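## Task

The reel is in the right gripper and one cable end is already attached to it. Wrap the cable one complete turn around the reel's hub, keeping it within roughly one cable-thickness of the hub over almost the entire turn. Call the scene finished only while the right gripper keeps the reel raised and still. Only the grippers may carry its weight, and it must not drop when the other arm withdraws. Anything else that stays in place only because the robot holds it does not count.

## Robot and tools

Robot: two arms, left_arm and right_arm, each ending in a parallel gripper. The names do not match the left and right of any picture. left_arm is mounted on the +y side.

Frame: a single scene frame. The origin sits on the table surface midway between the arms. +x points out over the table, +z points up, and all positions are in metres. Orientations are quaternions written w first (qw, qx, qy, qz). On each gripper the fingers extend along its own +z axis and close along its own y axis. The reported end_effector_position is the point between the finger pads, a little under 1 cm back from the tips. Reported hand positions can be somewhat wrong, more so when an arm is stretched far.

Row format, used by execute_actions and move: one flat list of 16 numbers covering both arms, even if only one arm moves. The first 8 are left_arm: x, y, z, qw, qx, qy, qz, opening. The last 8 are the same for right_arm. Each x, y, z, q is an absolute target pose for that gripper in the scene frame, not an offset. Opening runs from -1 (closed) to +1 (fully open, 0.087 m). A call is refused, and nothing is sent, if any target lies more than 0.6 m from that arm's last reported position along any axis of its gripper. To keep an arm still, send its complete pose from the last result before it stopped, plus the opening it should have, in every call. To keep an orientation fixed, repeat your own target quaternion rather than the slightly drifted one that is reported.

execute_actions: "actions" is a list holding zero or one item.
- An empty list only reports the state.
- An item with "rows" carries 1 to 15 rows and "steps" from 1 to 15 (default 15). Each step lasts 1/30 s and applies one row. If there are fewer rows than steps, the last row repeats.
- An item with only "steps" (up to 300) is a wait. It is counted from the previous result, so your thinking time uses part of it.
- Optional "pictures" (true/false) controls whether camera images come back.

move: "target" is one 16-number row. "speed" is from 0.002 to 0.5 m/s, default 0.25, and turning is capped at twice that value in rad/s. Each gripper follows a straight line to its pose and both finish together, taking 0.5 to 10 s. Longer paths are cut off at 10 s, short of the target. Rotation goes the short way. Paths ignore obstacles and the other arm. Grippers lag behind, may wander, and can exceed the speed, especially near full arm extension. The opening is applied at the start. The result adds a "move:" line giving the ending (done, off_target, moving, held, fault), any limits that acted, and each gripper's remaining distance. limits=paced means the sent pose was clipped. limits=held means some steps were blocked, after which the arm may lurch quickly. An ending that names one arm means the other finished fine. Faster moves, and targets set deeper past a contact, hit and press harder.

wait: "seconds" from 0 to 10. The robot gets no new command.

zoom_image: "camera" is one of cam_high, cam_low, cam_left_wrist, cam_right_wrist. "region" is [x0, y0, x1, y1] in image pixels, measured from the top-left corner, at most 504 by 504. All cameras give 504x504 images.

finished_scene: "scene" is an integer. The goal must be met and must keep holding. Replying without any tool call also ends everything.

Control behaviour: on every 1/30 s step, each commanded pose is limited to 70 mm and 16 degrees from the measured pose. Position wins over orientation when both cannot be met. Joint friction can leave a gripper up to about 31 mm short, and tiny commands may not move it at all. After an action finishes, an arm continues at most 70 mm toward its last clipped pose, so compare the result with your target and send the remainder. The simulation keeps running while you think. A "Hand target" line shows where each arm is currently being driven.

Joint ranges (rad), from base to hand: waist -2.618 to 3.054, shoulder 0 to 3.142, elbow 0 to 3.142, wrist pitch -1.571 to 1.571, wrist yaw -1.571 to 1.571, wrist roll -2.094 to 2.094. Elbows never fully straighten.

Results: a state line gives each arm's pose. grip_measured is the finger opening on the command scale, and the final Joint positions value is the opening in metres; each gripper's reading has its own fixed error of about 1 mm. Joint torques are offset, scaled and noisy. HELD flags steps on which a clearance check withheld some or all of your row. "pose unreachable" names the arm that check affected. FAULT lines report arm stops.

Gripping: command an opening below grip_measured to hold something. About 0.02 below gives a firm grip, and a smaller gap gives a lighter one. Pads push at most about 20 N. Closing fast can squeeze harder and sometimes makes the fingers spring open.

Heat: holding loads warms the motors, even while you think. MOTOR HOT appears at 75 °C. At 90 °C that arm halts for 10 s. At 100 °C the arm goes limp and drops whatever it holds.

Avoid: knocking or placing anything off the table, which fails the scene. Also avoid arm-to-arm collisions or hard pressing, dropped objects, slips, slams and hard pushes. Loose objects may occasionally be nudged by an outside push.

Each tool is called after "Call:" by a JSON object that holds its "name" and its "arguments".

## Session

Call:
{"name": "execute_actions", "arguments": {"actions": []}}

Scene clock: 0.00 s of 4800.00 s.
left_arm: end_effector_position=(+0.3589, +0.3040, +0.4700) grip_measured=+0.994 end_effector_quat_wxyz=(+0.829, +0.132, +0.535, +0.094) | right_arm: end_effector_position=(+0.1220, +0.0889, +0.4278) grip_measured=-0.955 end_effector_quat_wxyz=(+0.421, -0.510, +0.671, +0.334)
Joint positions: left_arm=[-0.123  0.878  1.008  0.278  0.128  0.3    0.087] | right_arm=[ 1.063  1.56   2.195 -1.076 -0.145 -0.048  0.002]
Joint velocities: left_arm=[ 0.012 -0.002 -0.022 -0.037  0.037 -0.007  0.   ] | right_arm=[ 0.002  0.012  0.012 -0.022 -0.022 -0.007 -0.   ]
Joint torques (N m, as the arm reports them, + toward a larger angle): no reading
Motor temperatures (°C, as the motors report them): left_arm=[24 25 27 34 22 23] | right_arm=[21 28 30 31 22 24]
Hand target (left_arm): +0.359, +0.304, +0.470; +0.829, +0.132, +0.535, +0.094
Hand target (right_arm): +0.125, +0.095, +0.440; +0.442, -0.503, +0.657, +0.346

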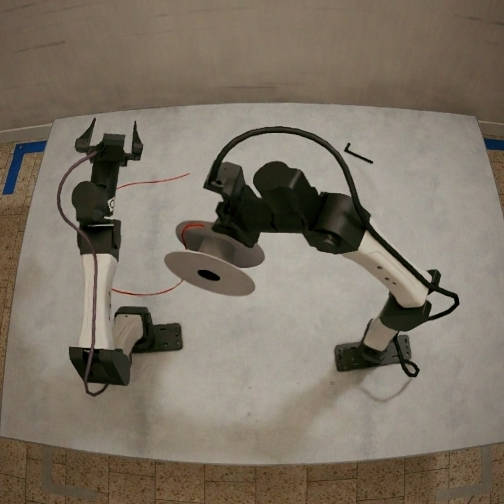

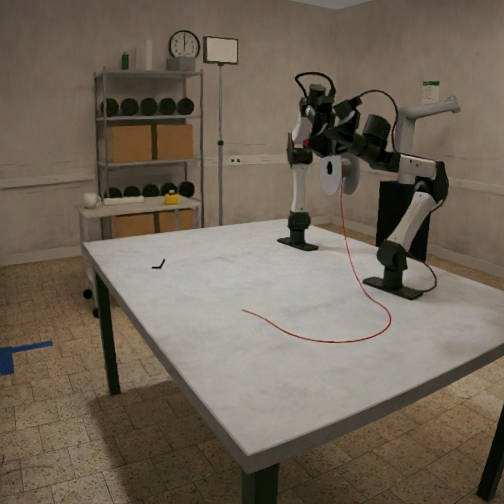

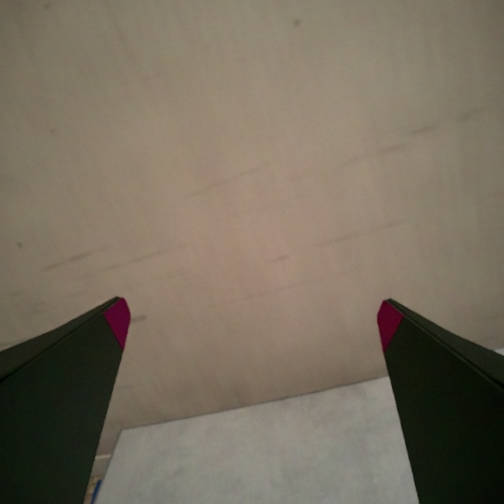

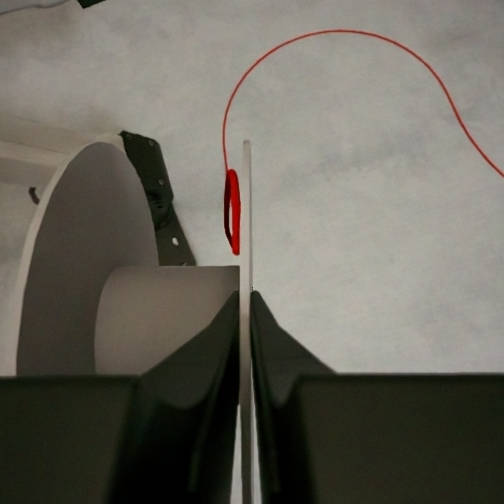

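Call:
{"name": "move", "arguments": {"target": [0.36,0.25,0.3,0.549,0.445,0.549,-0.445,0.6,0.32,-0.11,0.44,0.515,-0.087,0.85,0.063,-1], "speed": 0.13}}

Scene clock: 8.30 s of 4800.00 s.
left_arm: end_effector_position=(+0.3558, +0.2525, +0.3179) grip_measured=+0.600 end_effector_quat_wxyz=(+0.597, +0.415, +0.573, -0.379) | right_arm: end_effector_position=(+0.3160, -0.1078, +0.4183) grip_measured=-0.955 end_effector_quat_wxyz=(+0.476, -0.111, +0.871, +0.054)
Joint positions: left_arm=[ 0.245  1.367  0.95   0.86   1.572 -0.383  0.07 ] | right_arm=[ 0.492  1.696  2.474 -1.38   0.292  0.181  0.002]
Joint velocities: left_arm=[-0.007  0.012  0.002 -0.081 -0.007 -0.022 -0.001] | right_arm=[-0.007 -0.012  0.002 -0.007  0.007  0.066 -0.001]
Joint torques (N m, as the arm reports them, + toward a larger angle): left_arm=[-0.53 -3.52  5.71  1.25 -0.16 -0.12] | right_arm=[-0.65 -5.5   6.74  2.35  0.31  0.1 ]
Motor temperatures (°C, as the motors report them): left_arm=[24 25 28 35 22 23] | right_arm=[21 28 31 33 22 24]
Hand target (left_arm): +0.357, +0.251, +0.301; +0.581, +0.403, +0.583, -0.401
Hand target (right_arm): +0.323, -0.110, +0.440; +0.511, -0.085, +0.853, +0.066
Off the commanded pose (left_arm): 0.019 m, 10 deg.
Off the commanded pose (right_arm): 0.022 m, 6 deg.
joint sent to its limit (left arm) — the command would take joint 5 (wrist yaw) past its upper limit, so that joint was sent only as far as its limit.
move: off_target (left_arm, right_arm)

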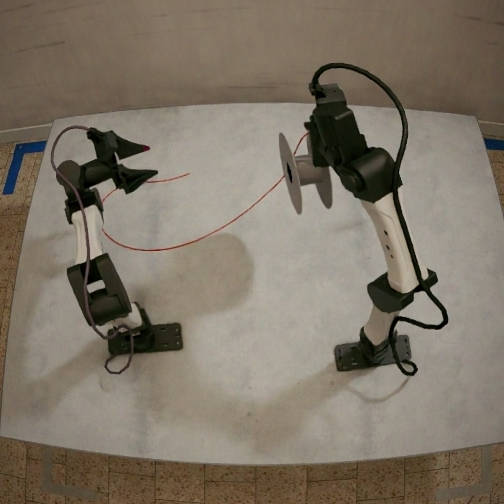

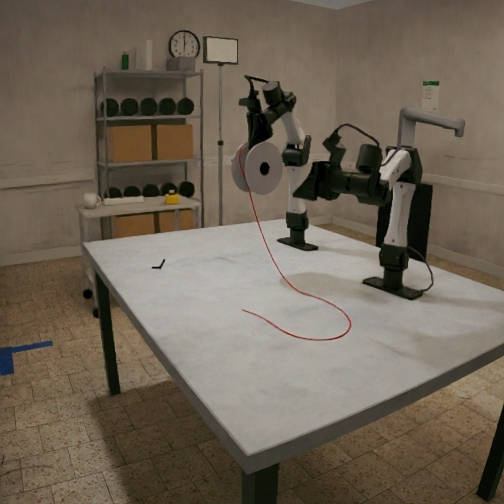

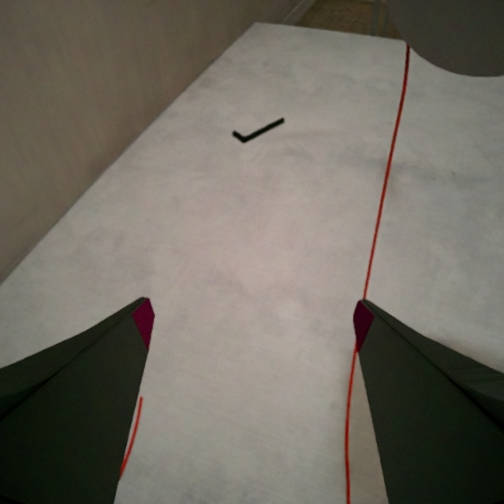

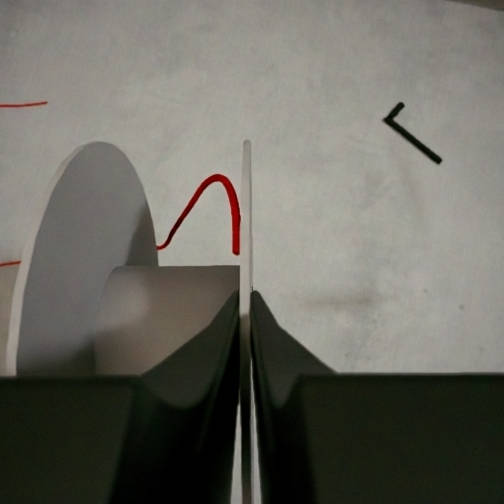

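Call:
{"name": "move", "arguments": {"target": [0.31,0.10,0.15,0.389,0.545,0.673,-0.315,0.8,0.32,-0.11,0.44,0.515,-0.087,0.85,0.063,-1], "speed": 0.2}}

Scene clock: 13.90 s of 4800.00 s.
left_arm: end_effector_position=(+0.3063, +0.1011, +0.1532) grip_measured=+0.800 end_effector_quat_wxyz=(+0.398, +0.539, +0.669, -0.320) | right_arm: end_effector_position=(+0.3160, -0.1112, +0.4181) grip_measured=-0.955 end_effector_quat_wxyz=(+0.476, -0.107, +0.872, +0.046)
Joint positions: left_arm=[-0.436  1.357  0.945 -0.419  0.868  0.698  0.079] | right_arm=[ 0.492  1.696  2.476 -1.387  0.309  0.182  0.002]
Joint velocities: left_arm=[-0.007 -0.007 -0.007 -0.125 -0.051 -0.051  0.   ] | right_arm=[ 0.007  0.007 -0.012 -0.051  0.037 -0.022 -0.001]
Joint torques (N m, as the arm reports them, + toward a larger angle): left_arm=[-0.6  -4.15 10.46  1.58  0.34  0.  ] | right_arm=[ 0.45 -7.1   4.14  2.57  0.32  0.13]
Motor temperatures (°C, as the motors report them): left_arm=[24 26 28 35 22 23] | right_arm=[21 29 31 35 22 24]
Hand target (left_arm): +0.309, +0.100, +0.151; +0.391, +0.543, +0.672, -0.318
Hand target (right_arm): +0.319, -0.110, +0.440; +0.514, -0.087, +0.851, +0.063
Off the commanded pose (left_arm): 0.005 m, 1 deg.
Off the commanded pose (right_arm): 0.022 m, 6 deg.
move: off_target (right_arm); limits=paced

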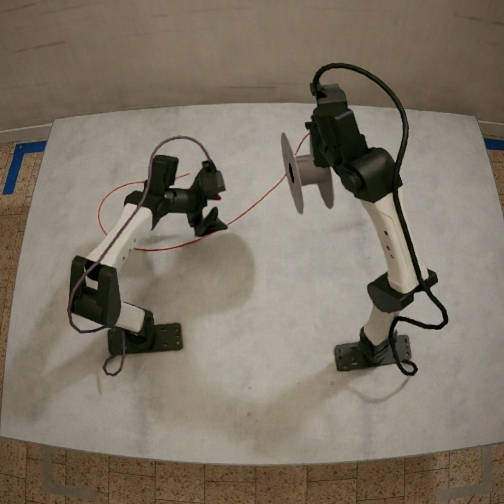

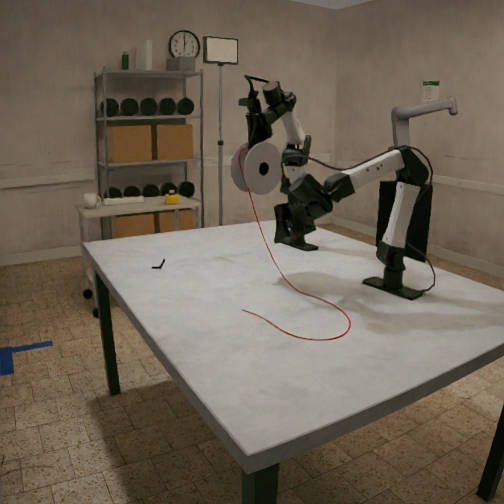

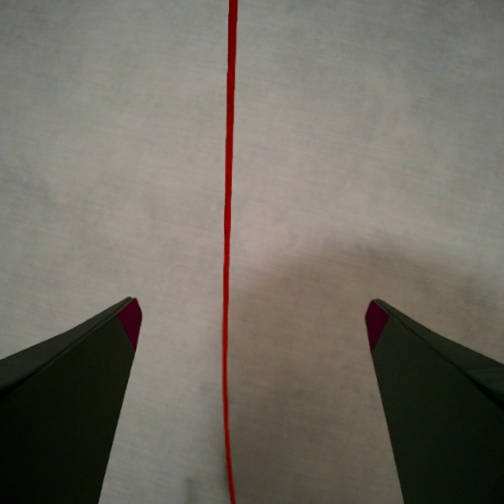

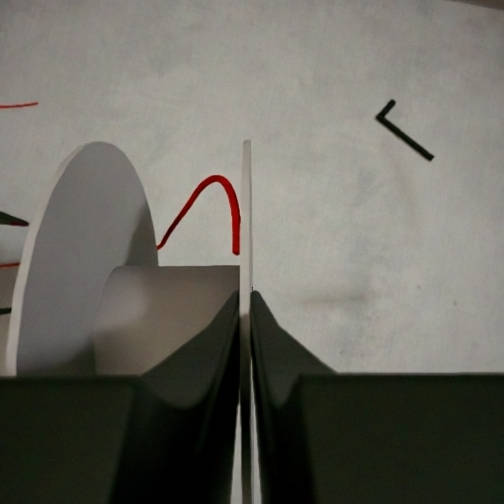

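Call:
{"name": "move", "arguments": {"target": [0.33,0.055,0.075,0.389,0.545,0.673,-0.315,-0.2,0.32,-0.11,0.44,0.515,-0.087,0.85,0.063,-1], "speed": 0.1}}

Call:
{"name": "move", "arguments": {"target": [0.33,0.055,0.075,0.389,0.545,0.673,-0.315,-0.96,0.32,-0.11,0.44,0.515,-0.087,0.85,0.063,-1]}}

Scene clock: 18.63 s of 4800.00 s.
left_arm: end_effector_position=(+0.3374, +0.0533, +0.0931) grip_measured=-0.200 end_effector_quat_wxyz=(+0.409, +0.549, +0.659, -0.311) | right_arm: end_effector_position=(+0.3160, -0.1112, +0.4181) grip_measured=-0.955 end_effector_quat_wxyz=(+0.476, -0.107, +0.872, +0.046)
Joint positions: left_arm=[-0.559  1.593  0.876 -0.006  0.777  0.599  0.035] | right_arm=[ 0.492  1.696  2.476 -1.387  0.309  0.182  0.002]
Joint velocities: left_arm=[ 0.007  0.007  0.007 -0.037 -0.066  0.022 -0.001] | right_arm=[-0.007  0.007 -0.027 -0.051 -0.022 -0.007  0.001]
Joint torques (N m, as the arm reports them, + toward a larger angle): left_arm=[-0.55 -6.41  5.82  1.95  0.25 -0.19] | right_arm=[ 0.43 -7.15  4.08  2.58  0.32  0.14]
Motor temperatures (°C, as the motors report them): left_arm=[24 26 29 35 22 23] | right_arm=[21 29 31 36 22 24]
Hand target (left_arm): +0.329, +0.056, +0.075; +0.388, +0.546, +0.673, -0.315
Hand target (right_arm): +0.319, -0.110, +0.440; +0.514, -0.087, +0.851, +0.063
Off the commanded pose (left_arm): 0.020 m, 3 deg.
Off the commanded pose (right_arm): 0.022 m, 6 deg.
move: off_target (left_arm, right_arm)

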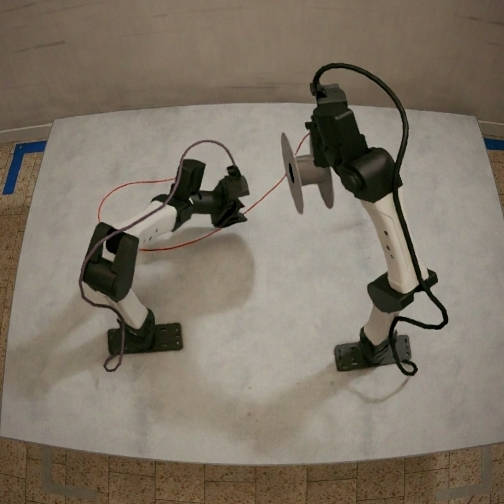

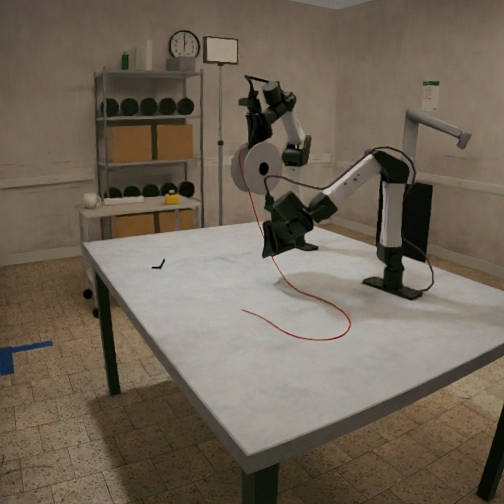

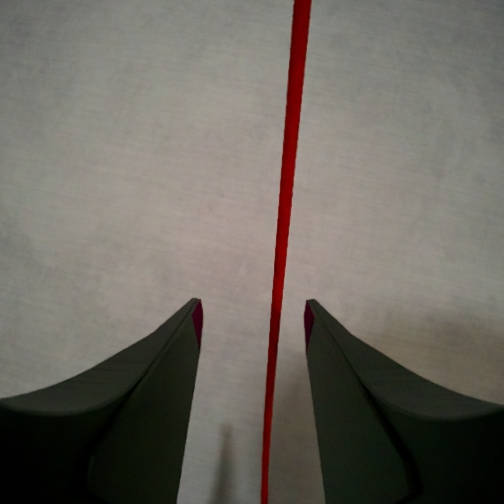

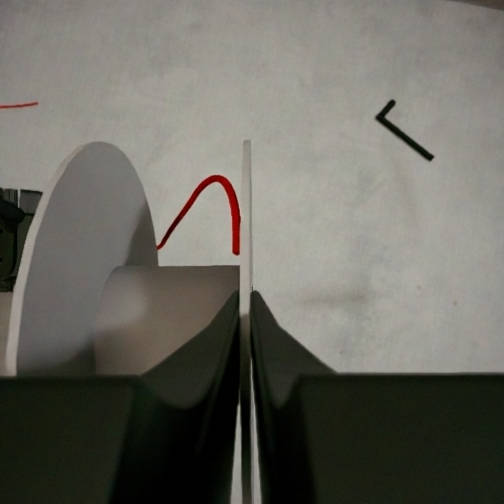

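Scene clock: 19.40 s of 4800.00 s.
left_arm: end_effector_position=(+0.3380, +0.0529, +0.0937) grip_measured=-0.955 end_effector_quat_wxyz=(+0.410, +0.549, +0.658, -0.311) | right_arm: end_effector_position=(+0.3158, -0.1114, +0.4178) grip_measured=-0.955 end_effector_quat_wxyz=(+0.475, -0.107, +0.872, +0.046)
Joint positions: left_arm=[-0.559  1.593  0.876 -0.002  0.777  0.598  0.002] | right_arm=[ 0.492  1.696  2.476 -1.388  0.309  0.182  0.002]
Joint velocities: left_arm=[-0.002 -0.002 -0.012 -0.007 -0.022 -0.037 -0.   ] | right_arm=[ 0.012 -0.027 -0.012  0.095  0.037 -0.007 -0.   ]
Joint torques (N m, as the arm reports them, + toward a larger angle): left_arm=[-0.42 -6.32  5.97  2.    0.26 -0.19] | right_arm=[ 0.42 -7.11  4.11  2.51  0.31  0.13]
Motor temperatures (°C, as the motors report them): left_arm=[24 26 29 35 22 23] | right_arm=[21 29 31 36 22 24]
Hand target (left_arm): +0.330, +0.055, +0.076; +0.389, +0.545, +0.673, -0.315
Hand target (right_arm): +0.319, -0.110, +0.440; +0.514, -0.087, +0.851, +0.063
Off the commanded pose (left_arm): 0.020 m, 3 deg.
Off the commanded pose (right_arm): 0.023 m, 6 deg.
move: off_target (left_arm, right_arm)

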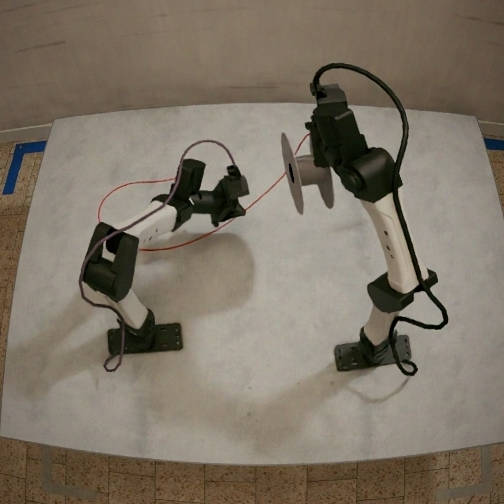

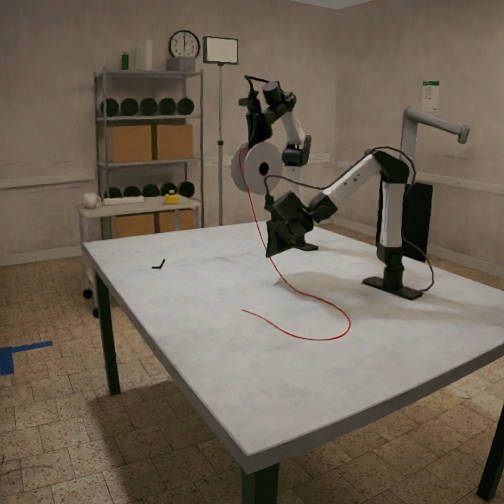

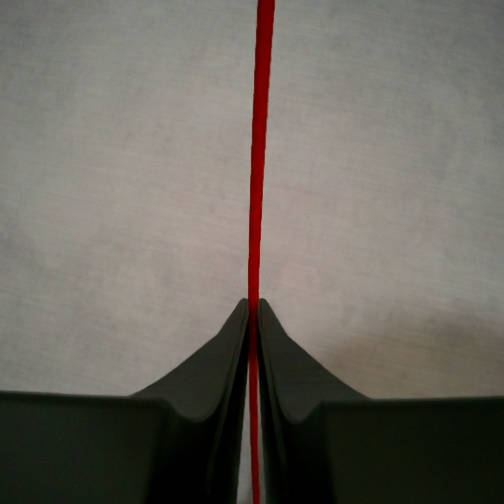

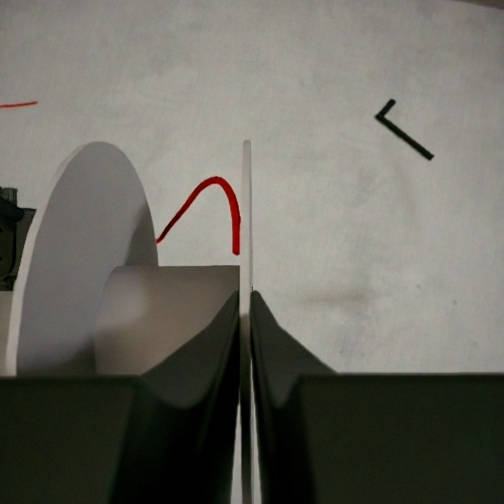

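Call:
{"name": "execute_actions", "arguments": {"actions": []}}

Scene clock: 30.43 s of 4800.00 s.
left_arm: end_effector_position=(+0.3380, +0.0529, +0.0937) grip_measured=-0.955 end_effector_quat_wxyz=(+0.410, +0.549, +0.658, -0.311) | right_arm: end_effector_position=(+0.3159, -0.1112, +0.4180) grip_measured=-0.955 end_effector_quat_wxyz=(+0.476, -0.107, +0.872, +0.046)
Joint positions: left_arm=[-0.559  1.593  0.876 -0.002  0.777  0.598  0.002] | right_arm=[ 0.492  1.696  2.476 -1.387  0.309  0.182  0.002]
Joint velocities: left_arm=[-0.012  0.002 -0.012  0.022  0.007  0.022  0.   ] | right_arm=[-0.007 -0.042  0.002  0.007 -0.037 -0.051 -0.   ]
Joint torques (N m, as the arm reports them, + toward a larger angle): left_arm=[-0.41 -6.32  5.99  1.98  0.26 -0.2 ] | right_arm=[ 0.48 -7.16  4.08  2.57  0.32  0.13]
Motor temperatures (°C, as the motors report them): left_arm=[24 27 29 36 22 23] | right_arm=[21 30 31 37 22 24]
Hand target (left_arm): +0.330, +0.055, +0.076; +0.389, +0.545, +0.673, -0.315
Hand target (right_arm): +0.319, -0.110, +0.440; +0.514, -0.087, +0.851, +0.063
Off the commanded pose (left_arm): 0.020 m, 3 deg.
Off the commanded pose (right_arm): 0.022 m, 6 deg.
Steps of this call (steps 1 to 180: nothing new was sent; then 5.03 s passed at rest). Readings (end_effector_position):
1: left_arm (+0.3380, +0.0529, +0.0937) | right_arm (+0.3158, -0.1113, +0.4179)
2: left_arm (+0.3380, +0.0529, +0.0937) | right_arm (+0.3159, -0.1113, +0.4179)
4: left_arm (+0.3380, +0.0529, +0.0937) | right_arm (+0.3159, -0.1113, +0.4179)
8: left_arm (+0.3380, +0.0529, +0.0937) | right_arm (+0.3159, -0.1112, +0.4180)
180: the state above

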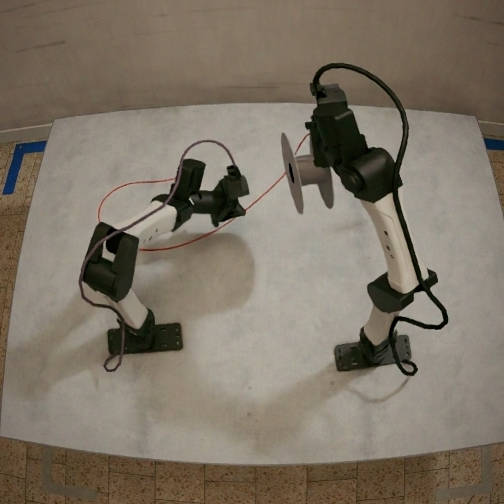

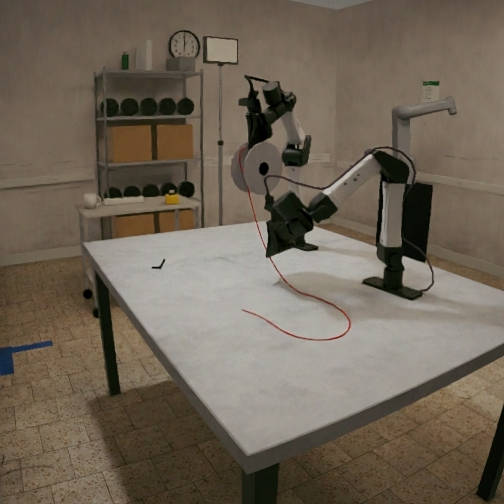

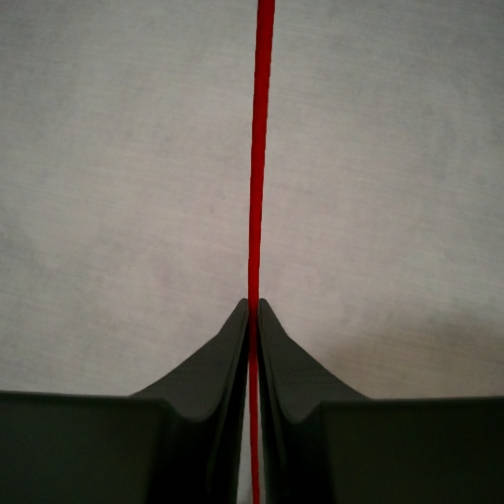

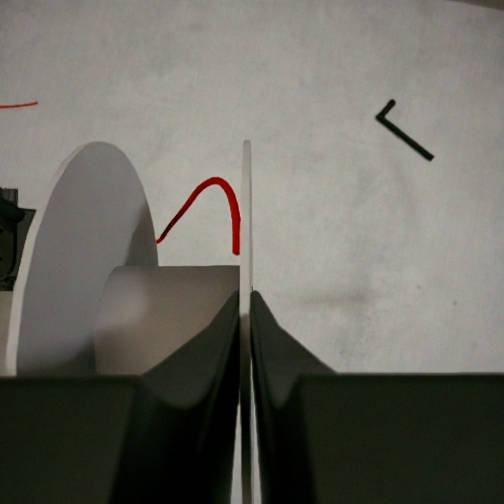

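Call:
{"name": "move", "arguments": {"target": [0.33,0.055,0.075,0.389,0.545,0.673,-0.315,-0.3,0.32,-0.11,0.44,0.515,-0.087,0.85,0.063,-1]}}

Call:
{"name": "move", "arguments": {"target": [0.33,0.045,0.045,0.389,0.545,0.673,-0.315,-0.3,0.32,-0.11,0.44,0.515,-0.087,0.85,0.063,-1], "speed": 0.08}}

Call:
{"name": "move", "arguments": {"target": [0.33,0.045,0.045,0.389,0.545,0.673,-0.315,-0.98,0.32,-0.11,0.44,0.515,-0.087,0.85,0.063,-1]}}

Scene clock: 34.40 s of 4800.00 s.
left_arm: end_effector_position=(+0.3380, +0.0529, +0.0937) grip_measured=-0.300 end_effector_quat_wxyz=(+0.411, +0.549, +0.658, -0.311) | right_arm: end_effector_position=(+0.3159, -0.1113, +0.4179) grip_measured=-0.955 end_effector_quat_wxyz=(+0.476, -0.107, +0.872, +0.046)
Joint positions: left_arm=[-0.559  1.593  0.876 -0.002  0.777  0.598  0.031] | right_arm=[ 0.492  1.696  2.476 -1.387  0.309  0.182  0.002]
Joint velocities: left_arm=[-0.002 -0.012  0.007 -0.007 -0.007  0.051 -0.001] | right_arm=[-0.002  0.002  0.002 -0.051 -0.066  0.037  0.   ]
Joint torques (N m, as the arm reports them, + toward a larger angle): left_arm=[-0.44 -6.3   5.97  1.98  0.27 -0.2 ] | right_arm=[ 0.39 -7.14  4.1   2.55  0.32  0.13]
Motor temperatures (°C, as the motors report them): left_arm=[24 27 29 36 22 23] | right_arm=[21 30 31 38 22 24]
Hand target (left_arm): +0.330, +0.055, +0.076; +0.389, +0.545, +0.673, -0.315
Hand target (right_arm): +0.319, -0.110, +0.440; +0.514, -0.087, +0.851, +0.063
Off the commanded pose (left_arm): 0.020 m, 3 deg.
Off the commanded pose (right_arm): 0.022 m, 6 deg.
move: off_target (left_arm, right_arm)

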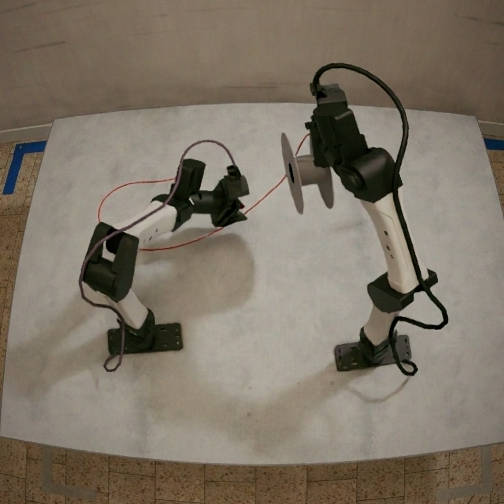

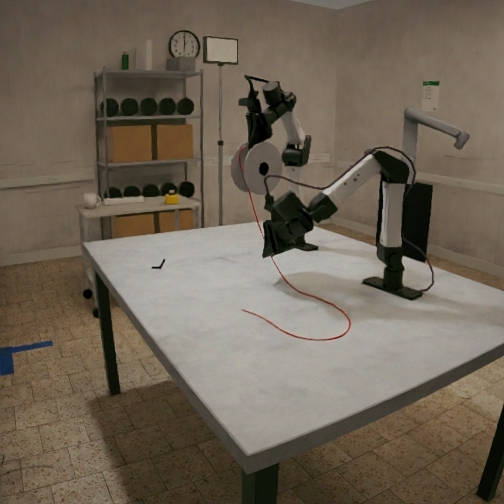

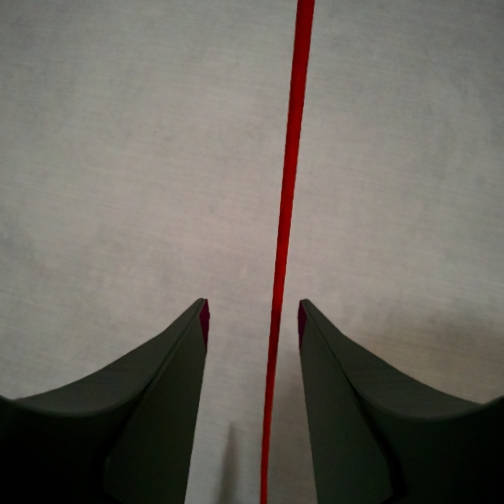

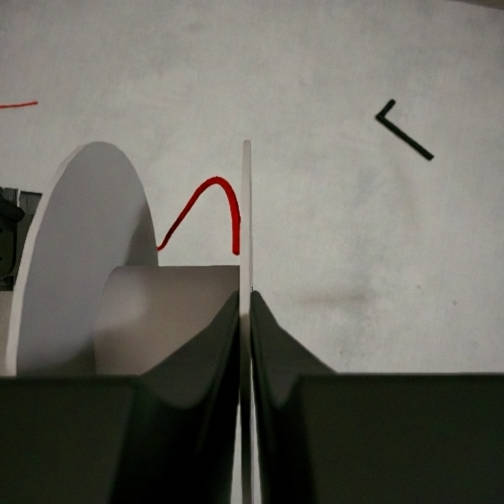

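Scene clock: 35.57 s of 4800.00 s.
left_arm: end_effector_position=(+0.3394, +0.0427, +0.0636) grip_measured=-0.300 end_effector_quat_wxyz=(+0.410, +0.548, +0.659, -0.311) | right_arm: end_effector_position=(+0.3160, -0.1112, +0.4181) grip_measured=-0.955 end_effector_quat_wxyz=(+0.476, -0.107, +0.872, +0.046)
Joint positions: left_arm=[-0.587  1.68   0.825  0.153  0.756  0.57   0.031] | right_arm=[ 0.492  1.696  2.476 -1.387  0.309  0.182  0.002]
Joint velocities: left_arm=[ 0.002  0.002  0.002 -0.037 -0.051  0.007  0.   ] | right_arm=[-0.017 -0.002  0.007 -0.022 -0.037  0.066  0.   ]
Joint torques (N m, as the arm reports them, + toward a larger angle): left_arm=[-0.55 -6.84  5.44  2.02  0.23 -0.17] | right_arm=[ 0.47 -7.12  4.07  2.57  0.32  0.12]
Motor temperatures (°C, as the motors report them): left_arm=[24 27 29 36 22 23] | right_arm=[21 30 31 38 22 24]
Hand target (left_arm): +0.329, +0.046, +0.046; +0.389, +0.545, +0.673, -0.315
Hand target (right_arm): +0.319, -0.110, +0.440; +0.514, -0.087, +0.851, +0.063
Off the commanded pose (left_arm): 0.021 m, 3 deg.
Off the commanded pose (right_arm): 0.022 m, 6 deg.
move: off_target (left_arm, right_arm)

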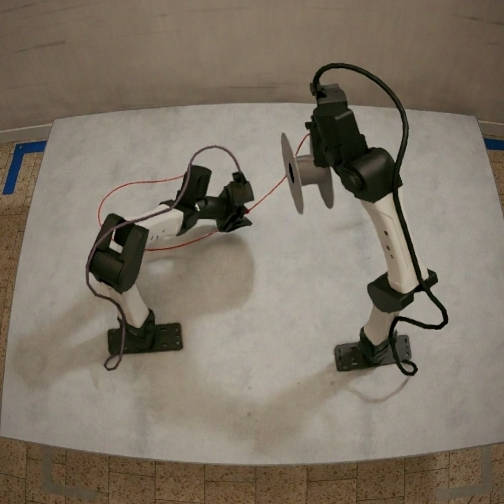

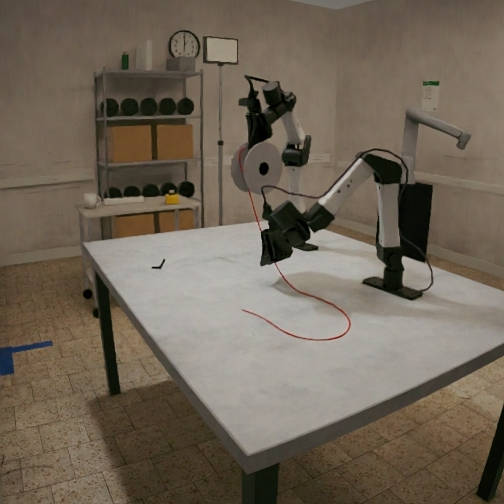

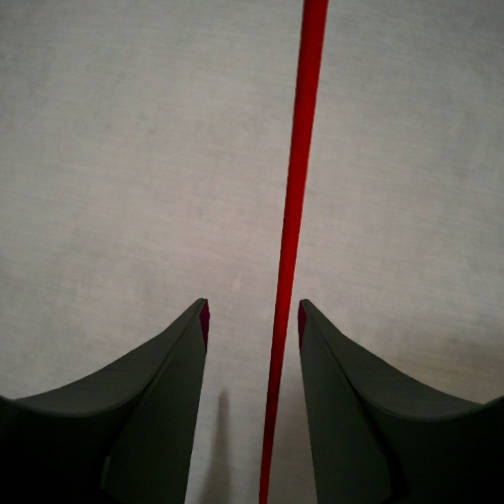

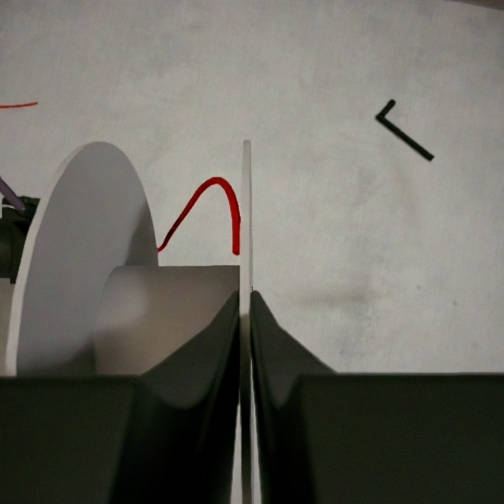

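Scene clock: 36.33 s of 4800.00 s.
left_arm: end_effector_position=(+0.3398, +0.0425, +0.0640) grip_measured=-0.980 end_effector_quat_wxyz=(+0.411, +0.548, +0.658, -0.311) | right_arm: end_effector_position=(+0.3157, -0.1114, +0.4177) grip_measured=-0.955 end_effector_quat_wxyz=(+0.475, -0.107, +0.872, +0.046)
Joint positions: left_arm=[-0.587  1.68   0.825  0.156  0.756  0.57   0.001] | right_arm=[ 0.492  1.696  2.476 -1.388  0.309  0.182  0.002]
Joint velocities: left_arm=[-0.002 -0.007 -0.007 -0.007  0.007 -0.037  0.001] | right_arm=[ 0.022  0.007 -0.002 -0.007 -0.007  0.022 -0.   ]
Joint torques (N m, as the arm reports them, + toward a larger angle): left_arm=[-0.56 -6.75  5.5   2.01  0.24 -0.19] | right_arm=[ 0.43 -7.12  4.1   2.59  0.33  0.13]
Motor temperatures (°C, as the motors report them): left_arm=[24 27 29 36 22 23] | right_arm=[21 30 31 38 22 24]
Hand target (left_arm): +0.330, +0.045, +0.046; +0.389, +0.545, +0.673, -0.315
Hand target (right_arm): +0.319, -0.110, +0.440; +0.514, -0.087, +0.851, +0.063
Off the commanded pose (left_arm): 0.022 m, 3 deg.
Off the commanded pose (right_arm): 0.023 m, 6 deg.
move: off_target (left_arm, right_arm)

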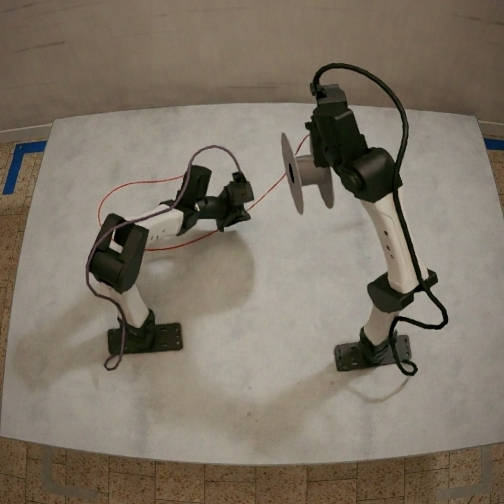

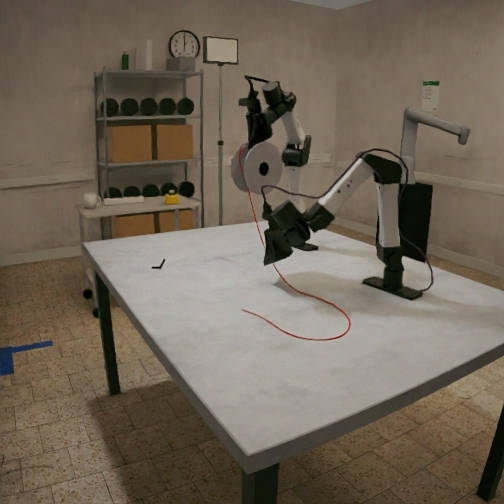

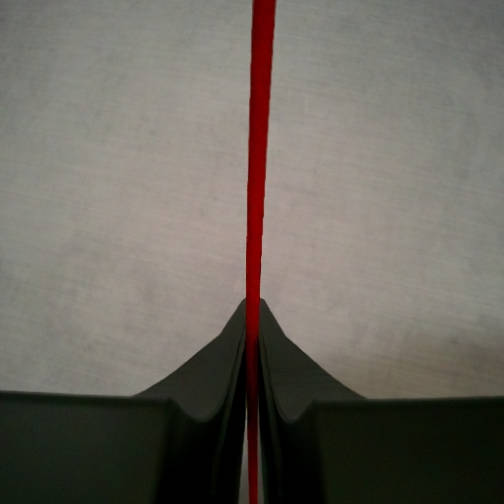

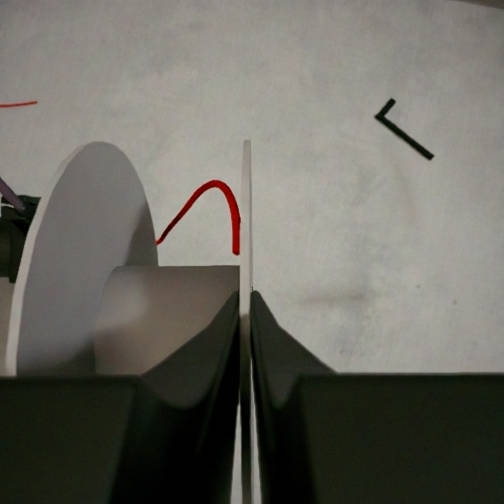

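Call:
{"name": "move", "arguments": {"target": [0.36,-0.12,0.06,0.389,0.545,0.673,-0.315,-0.98,0.32,-0.11,0.44,0.515,-0.087,0.85,0.063,-1], "speed": 0.1}}

Scene clock: 40.50 s of 4800.00 s.
left_arm: end_effector_position=(+0.3583, -0.1170, +0.0672) grip_measured=-0.980 end_effector_quat_wxyz=(+0.398, +0.548, +0.664, -0.316) | right_arm: end_effector_position=(+0.3162, -0.1113, +0.4182) grip_measured=-0.955 end_effector_quat_wxyz=(+0.476, -0.107, +0.872, +0.046)
Joint positions: left_arm=[-0.91   2.043  1.31   0.149  0.505  0.328  0.001] | right_arm=[ 0.492  1.696  2.476 -1.386  0.31   0.182  0.002]
Joint velocities: left_arm=[-0.007 -0.007 -0.012 -0.022 -0.051 -0.007  0.   ] | right_arm=[-0.002 -0.007 -0.002  0.066 -0.066 -0.051 -0.001]
Joint torques (N m, as the arm reports them, + toward a larger angle): left_arm=[ -0.24 -10.7   10.2    2.01   0.14  -0.2 ] | right_arm=[ 0.4  -7.17  4.06  2.56  0.31  0.13]
Motor temperatures (°C, as the motors report them): left_arm=[24 28 30 37 22 23] | right_arm=[21 31 31 38 22 24]
Hand target (left_arm): +0.359, -0.119, +0.059; +0.388, +0.546, +0.673, -0.314
Hand target (right_arm): +0.319, -0.110, +0.440; +0.514, -0.087, +0.851, +0.063
Off the commanded pose (left_arm): 0.008 m, 2 deg.
Off the commanded pose (right_arm): 0.022 m, 6 deg.
move: off_target (right_arm)

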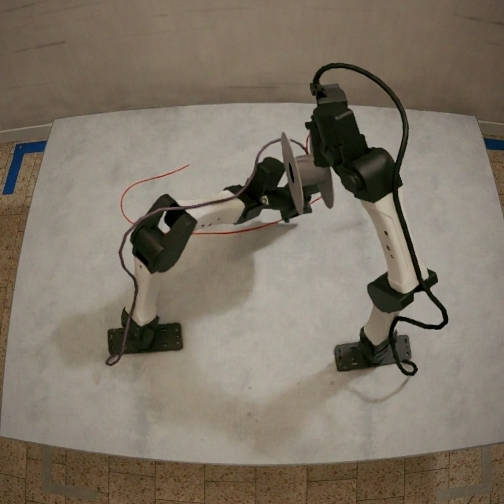

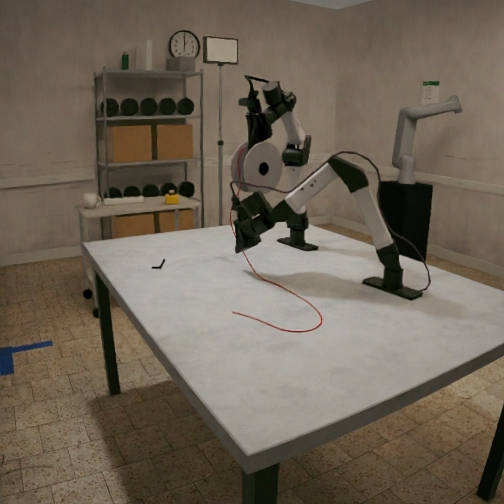

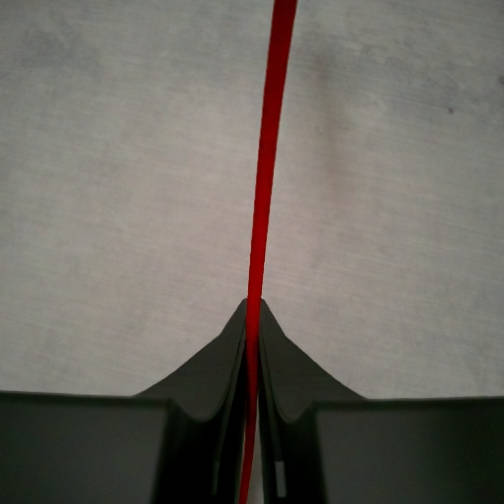

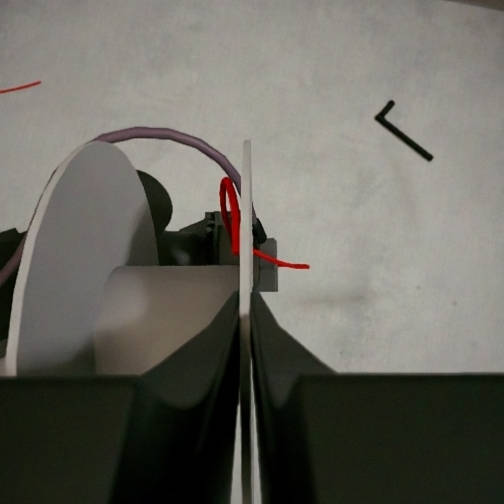

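It holds lightly. Go on with a firmer close.

Call:
{"name": "move", "arguments": {"target": [0.2,-0.085,0.08,0.549,0.445,0.549,-0.445,-1,0.32,-0.11,0.44,0.515,-0.087,0.85,0.063,-1], "speed": 0.1}}

Call:
{"name": "move", "arguments": {"target": [0.13,-0.11,0.15,0.549,0.445,0.549,-0.445,-1,0.32,-0.11,0.42,0.515,-0.087,0.85,0.063,-1], "speed": 0.08}}

Scene clock: 46.77 s of 4800.00 s.
left_arm: end_effector_position=(+0.2066, -0.0901, +0.0995) grip_measured=-0.997 end_effector_quat_wxyz=(+0.568, +0.445, +0.530, -0.446) | right_arm: end_effector_position=(+0.3162, -0.1113, +0.4182) grip_measured=-0.955 end_effector_quat_wxyz=(+0.476, -0.107, +0.872, +0.046)
Joint positions: left_arm=[-1.148  1.885  0.45   1.481  0.349  0.017  0.   ] | right_arm=[ 0.492  1.696  2.476 -1.386  0.31   0.182  0.002]
Joint velocities: left_arm=[-0.002 -0.002 -0.027 -0.007  0.007 -0.066 -0.   ] | right_arm=[-0.007 -0.032 -0.012 -0.022 -0.081  0.022  0.   ]
Joint torques (N m, as the arm reports them, + toward a larger angle): left_arm=[-0.55 -6.22  2.53  2.4  -0.07 -0.2 ] | right_arm=[ 0.44 -7.12  4.1   2.58  0.3   0.13]
Motor temperatures (°C, as the motors report them): left_arm=[24 30 30 37 22 23] | right_arm=[21 31 31 39 22 24]
Hand target (left_arm): +0.200, -0.084, +0.081; +0.550, +0.448, +0.549, -0.442
Hand target (right_arm): +0.319, -0.110, +0.440; +0.514, -0.087, +0.851, +0.063
Off the commanded pose (left_arm): 0.021 m, 3 deg.
Off the commanded pose (right_arm): 0.022 m, 6 deg.
move: off_target (left_arm, right_arm)

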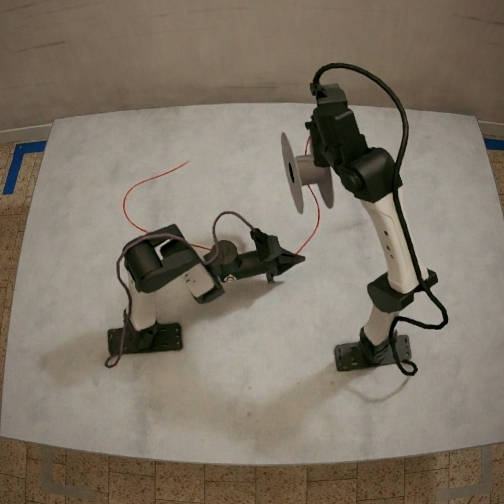

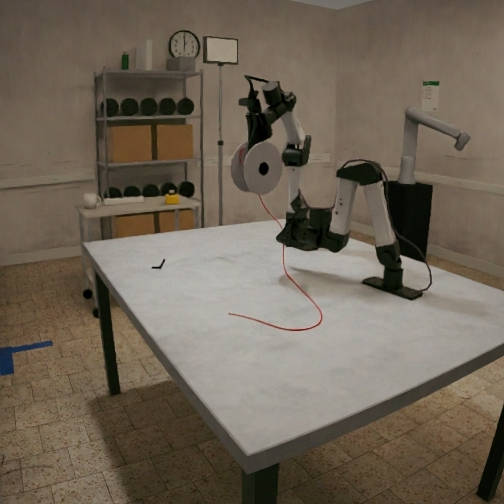

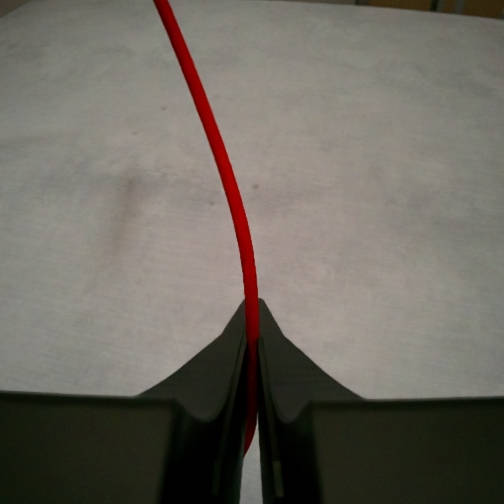

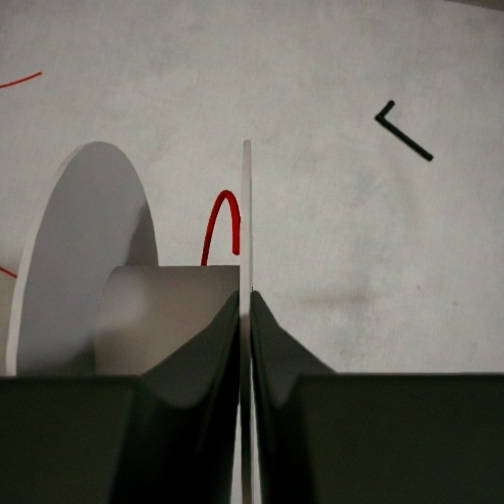

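Scene clock: 48.57 s of 4800.00 s.
left_arm: end_effector_position=(+0.1308, -0.1048, +0.1380) grip_measured=-0.997 end_effector_quat_wxyz=(+0.545, +0.453, +0.553, -0.439) | right_arm: end_effector_position=(+0.3169, -0.1109, +0.3981) grip_measured=-0.955 end_effector_quat_wxyz=(+0.476, -0.107, +0.872, +0.045)
Joint positions: left_arm=[-1.435  1.559  0.45   1.089  0.063  0.009  0.   ] | right_arm=[ 0.492  1.584  2.216 -1.239  0.31   0.182  0.002]
Joint velocities: left_arm=[-0.012 -0.007  0.002  0.007  0.022 -0.007 -0.   ] | right_arm=[-0.022 -0.012  0.017 -0.139 -0.007 -0.095 -0.001]
Joint torques (N m, as the arm reports them, + toward a larger angle): left_arm=[-0.52 -7.96  8.97  2.26 -0.05 -0.21] | right_arm=[ 0.4  -7.35  4.21  2.56  0.31  0.12]
Motor temperatures (°C, as the motors report them): left_arm=[24 30 30 37 22 23] | right_arm=[21 31 31 39 22 24]
Hand target (left_arm): +0.130, -0.110, +0.150; +0.549, +0.446, +0.549, -0.445
Hand target (right_arm): +0.319, -0.111, +0.420; +0.514, -0.087, +0.851, +0.063
Off the commanded pose (left_arm): 0.013 m, 1 deg.
Off the commanded pose (right_arm): 0.022 m, 6 deg.
move: off_target (left_arm, right_arm)

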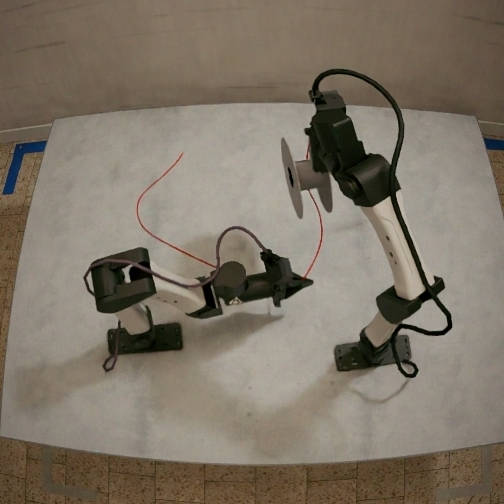

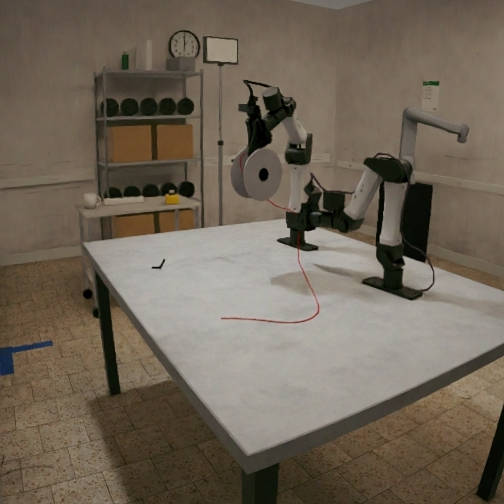

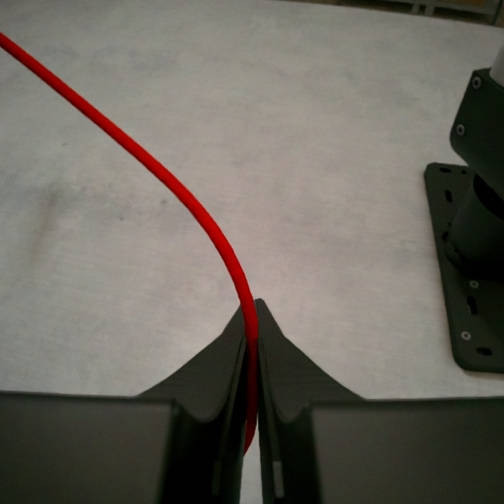

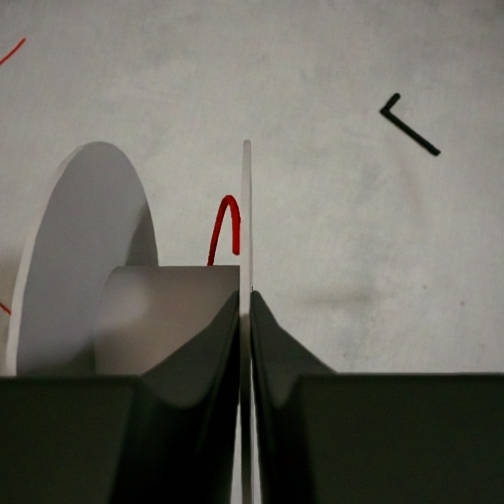

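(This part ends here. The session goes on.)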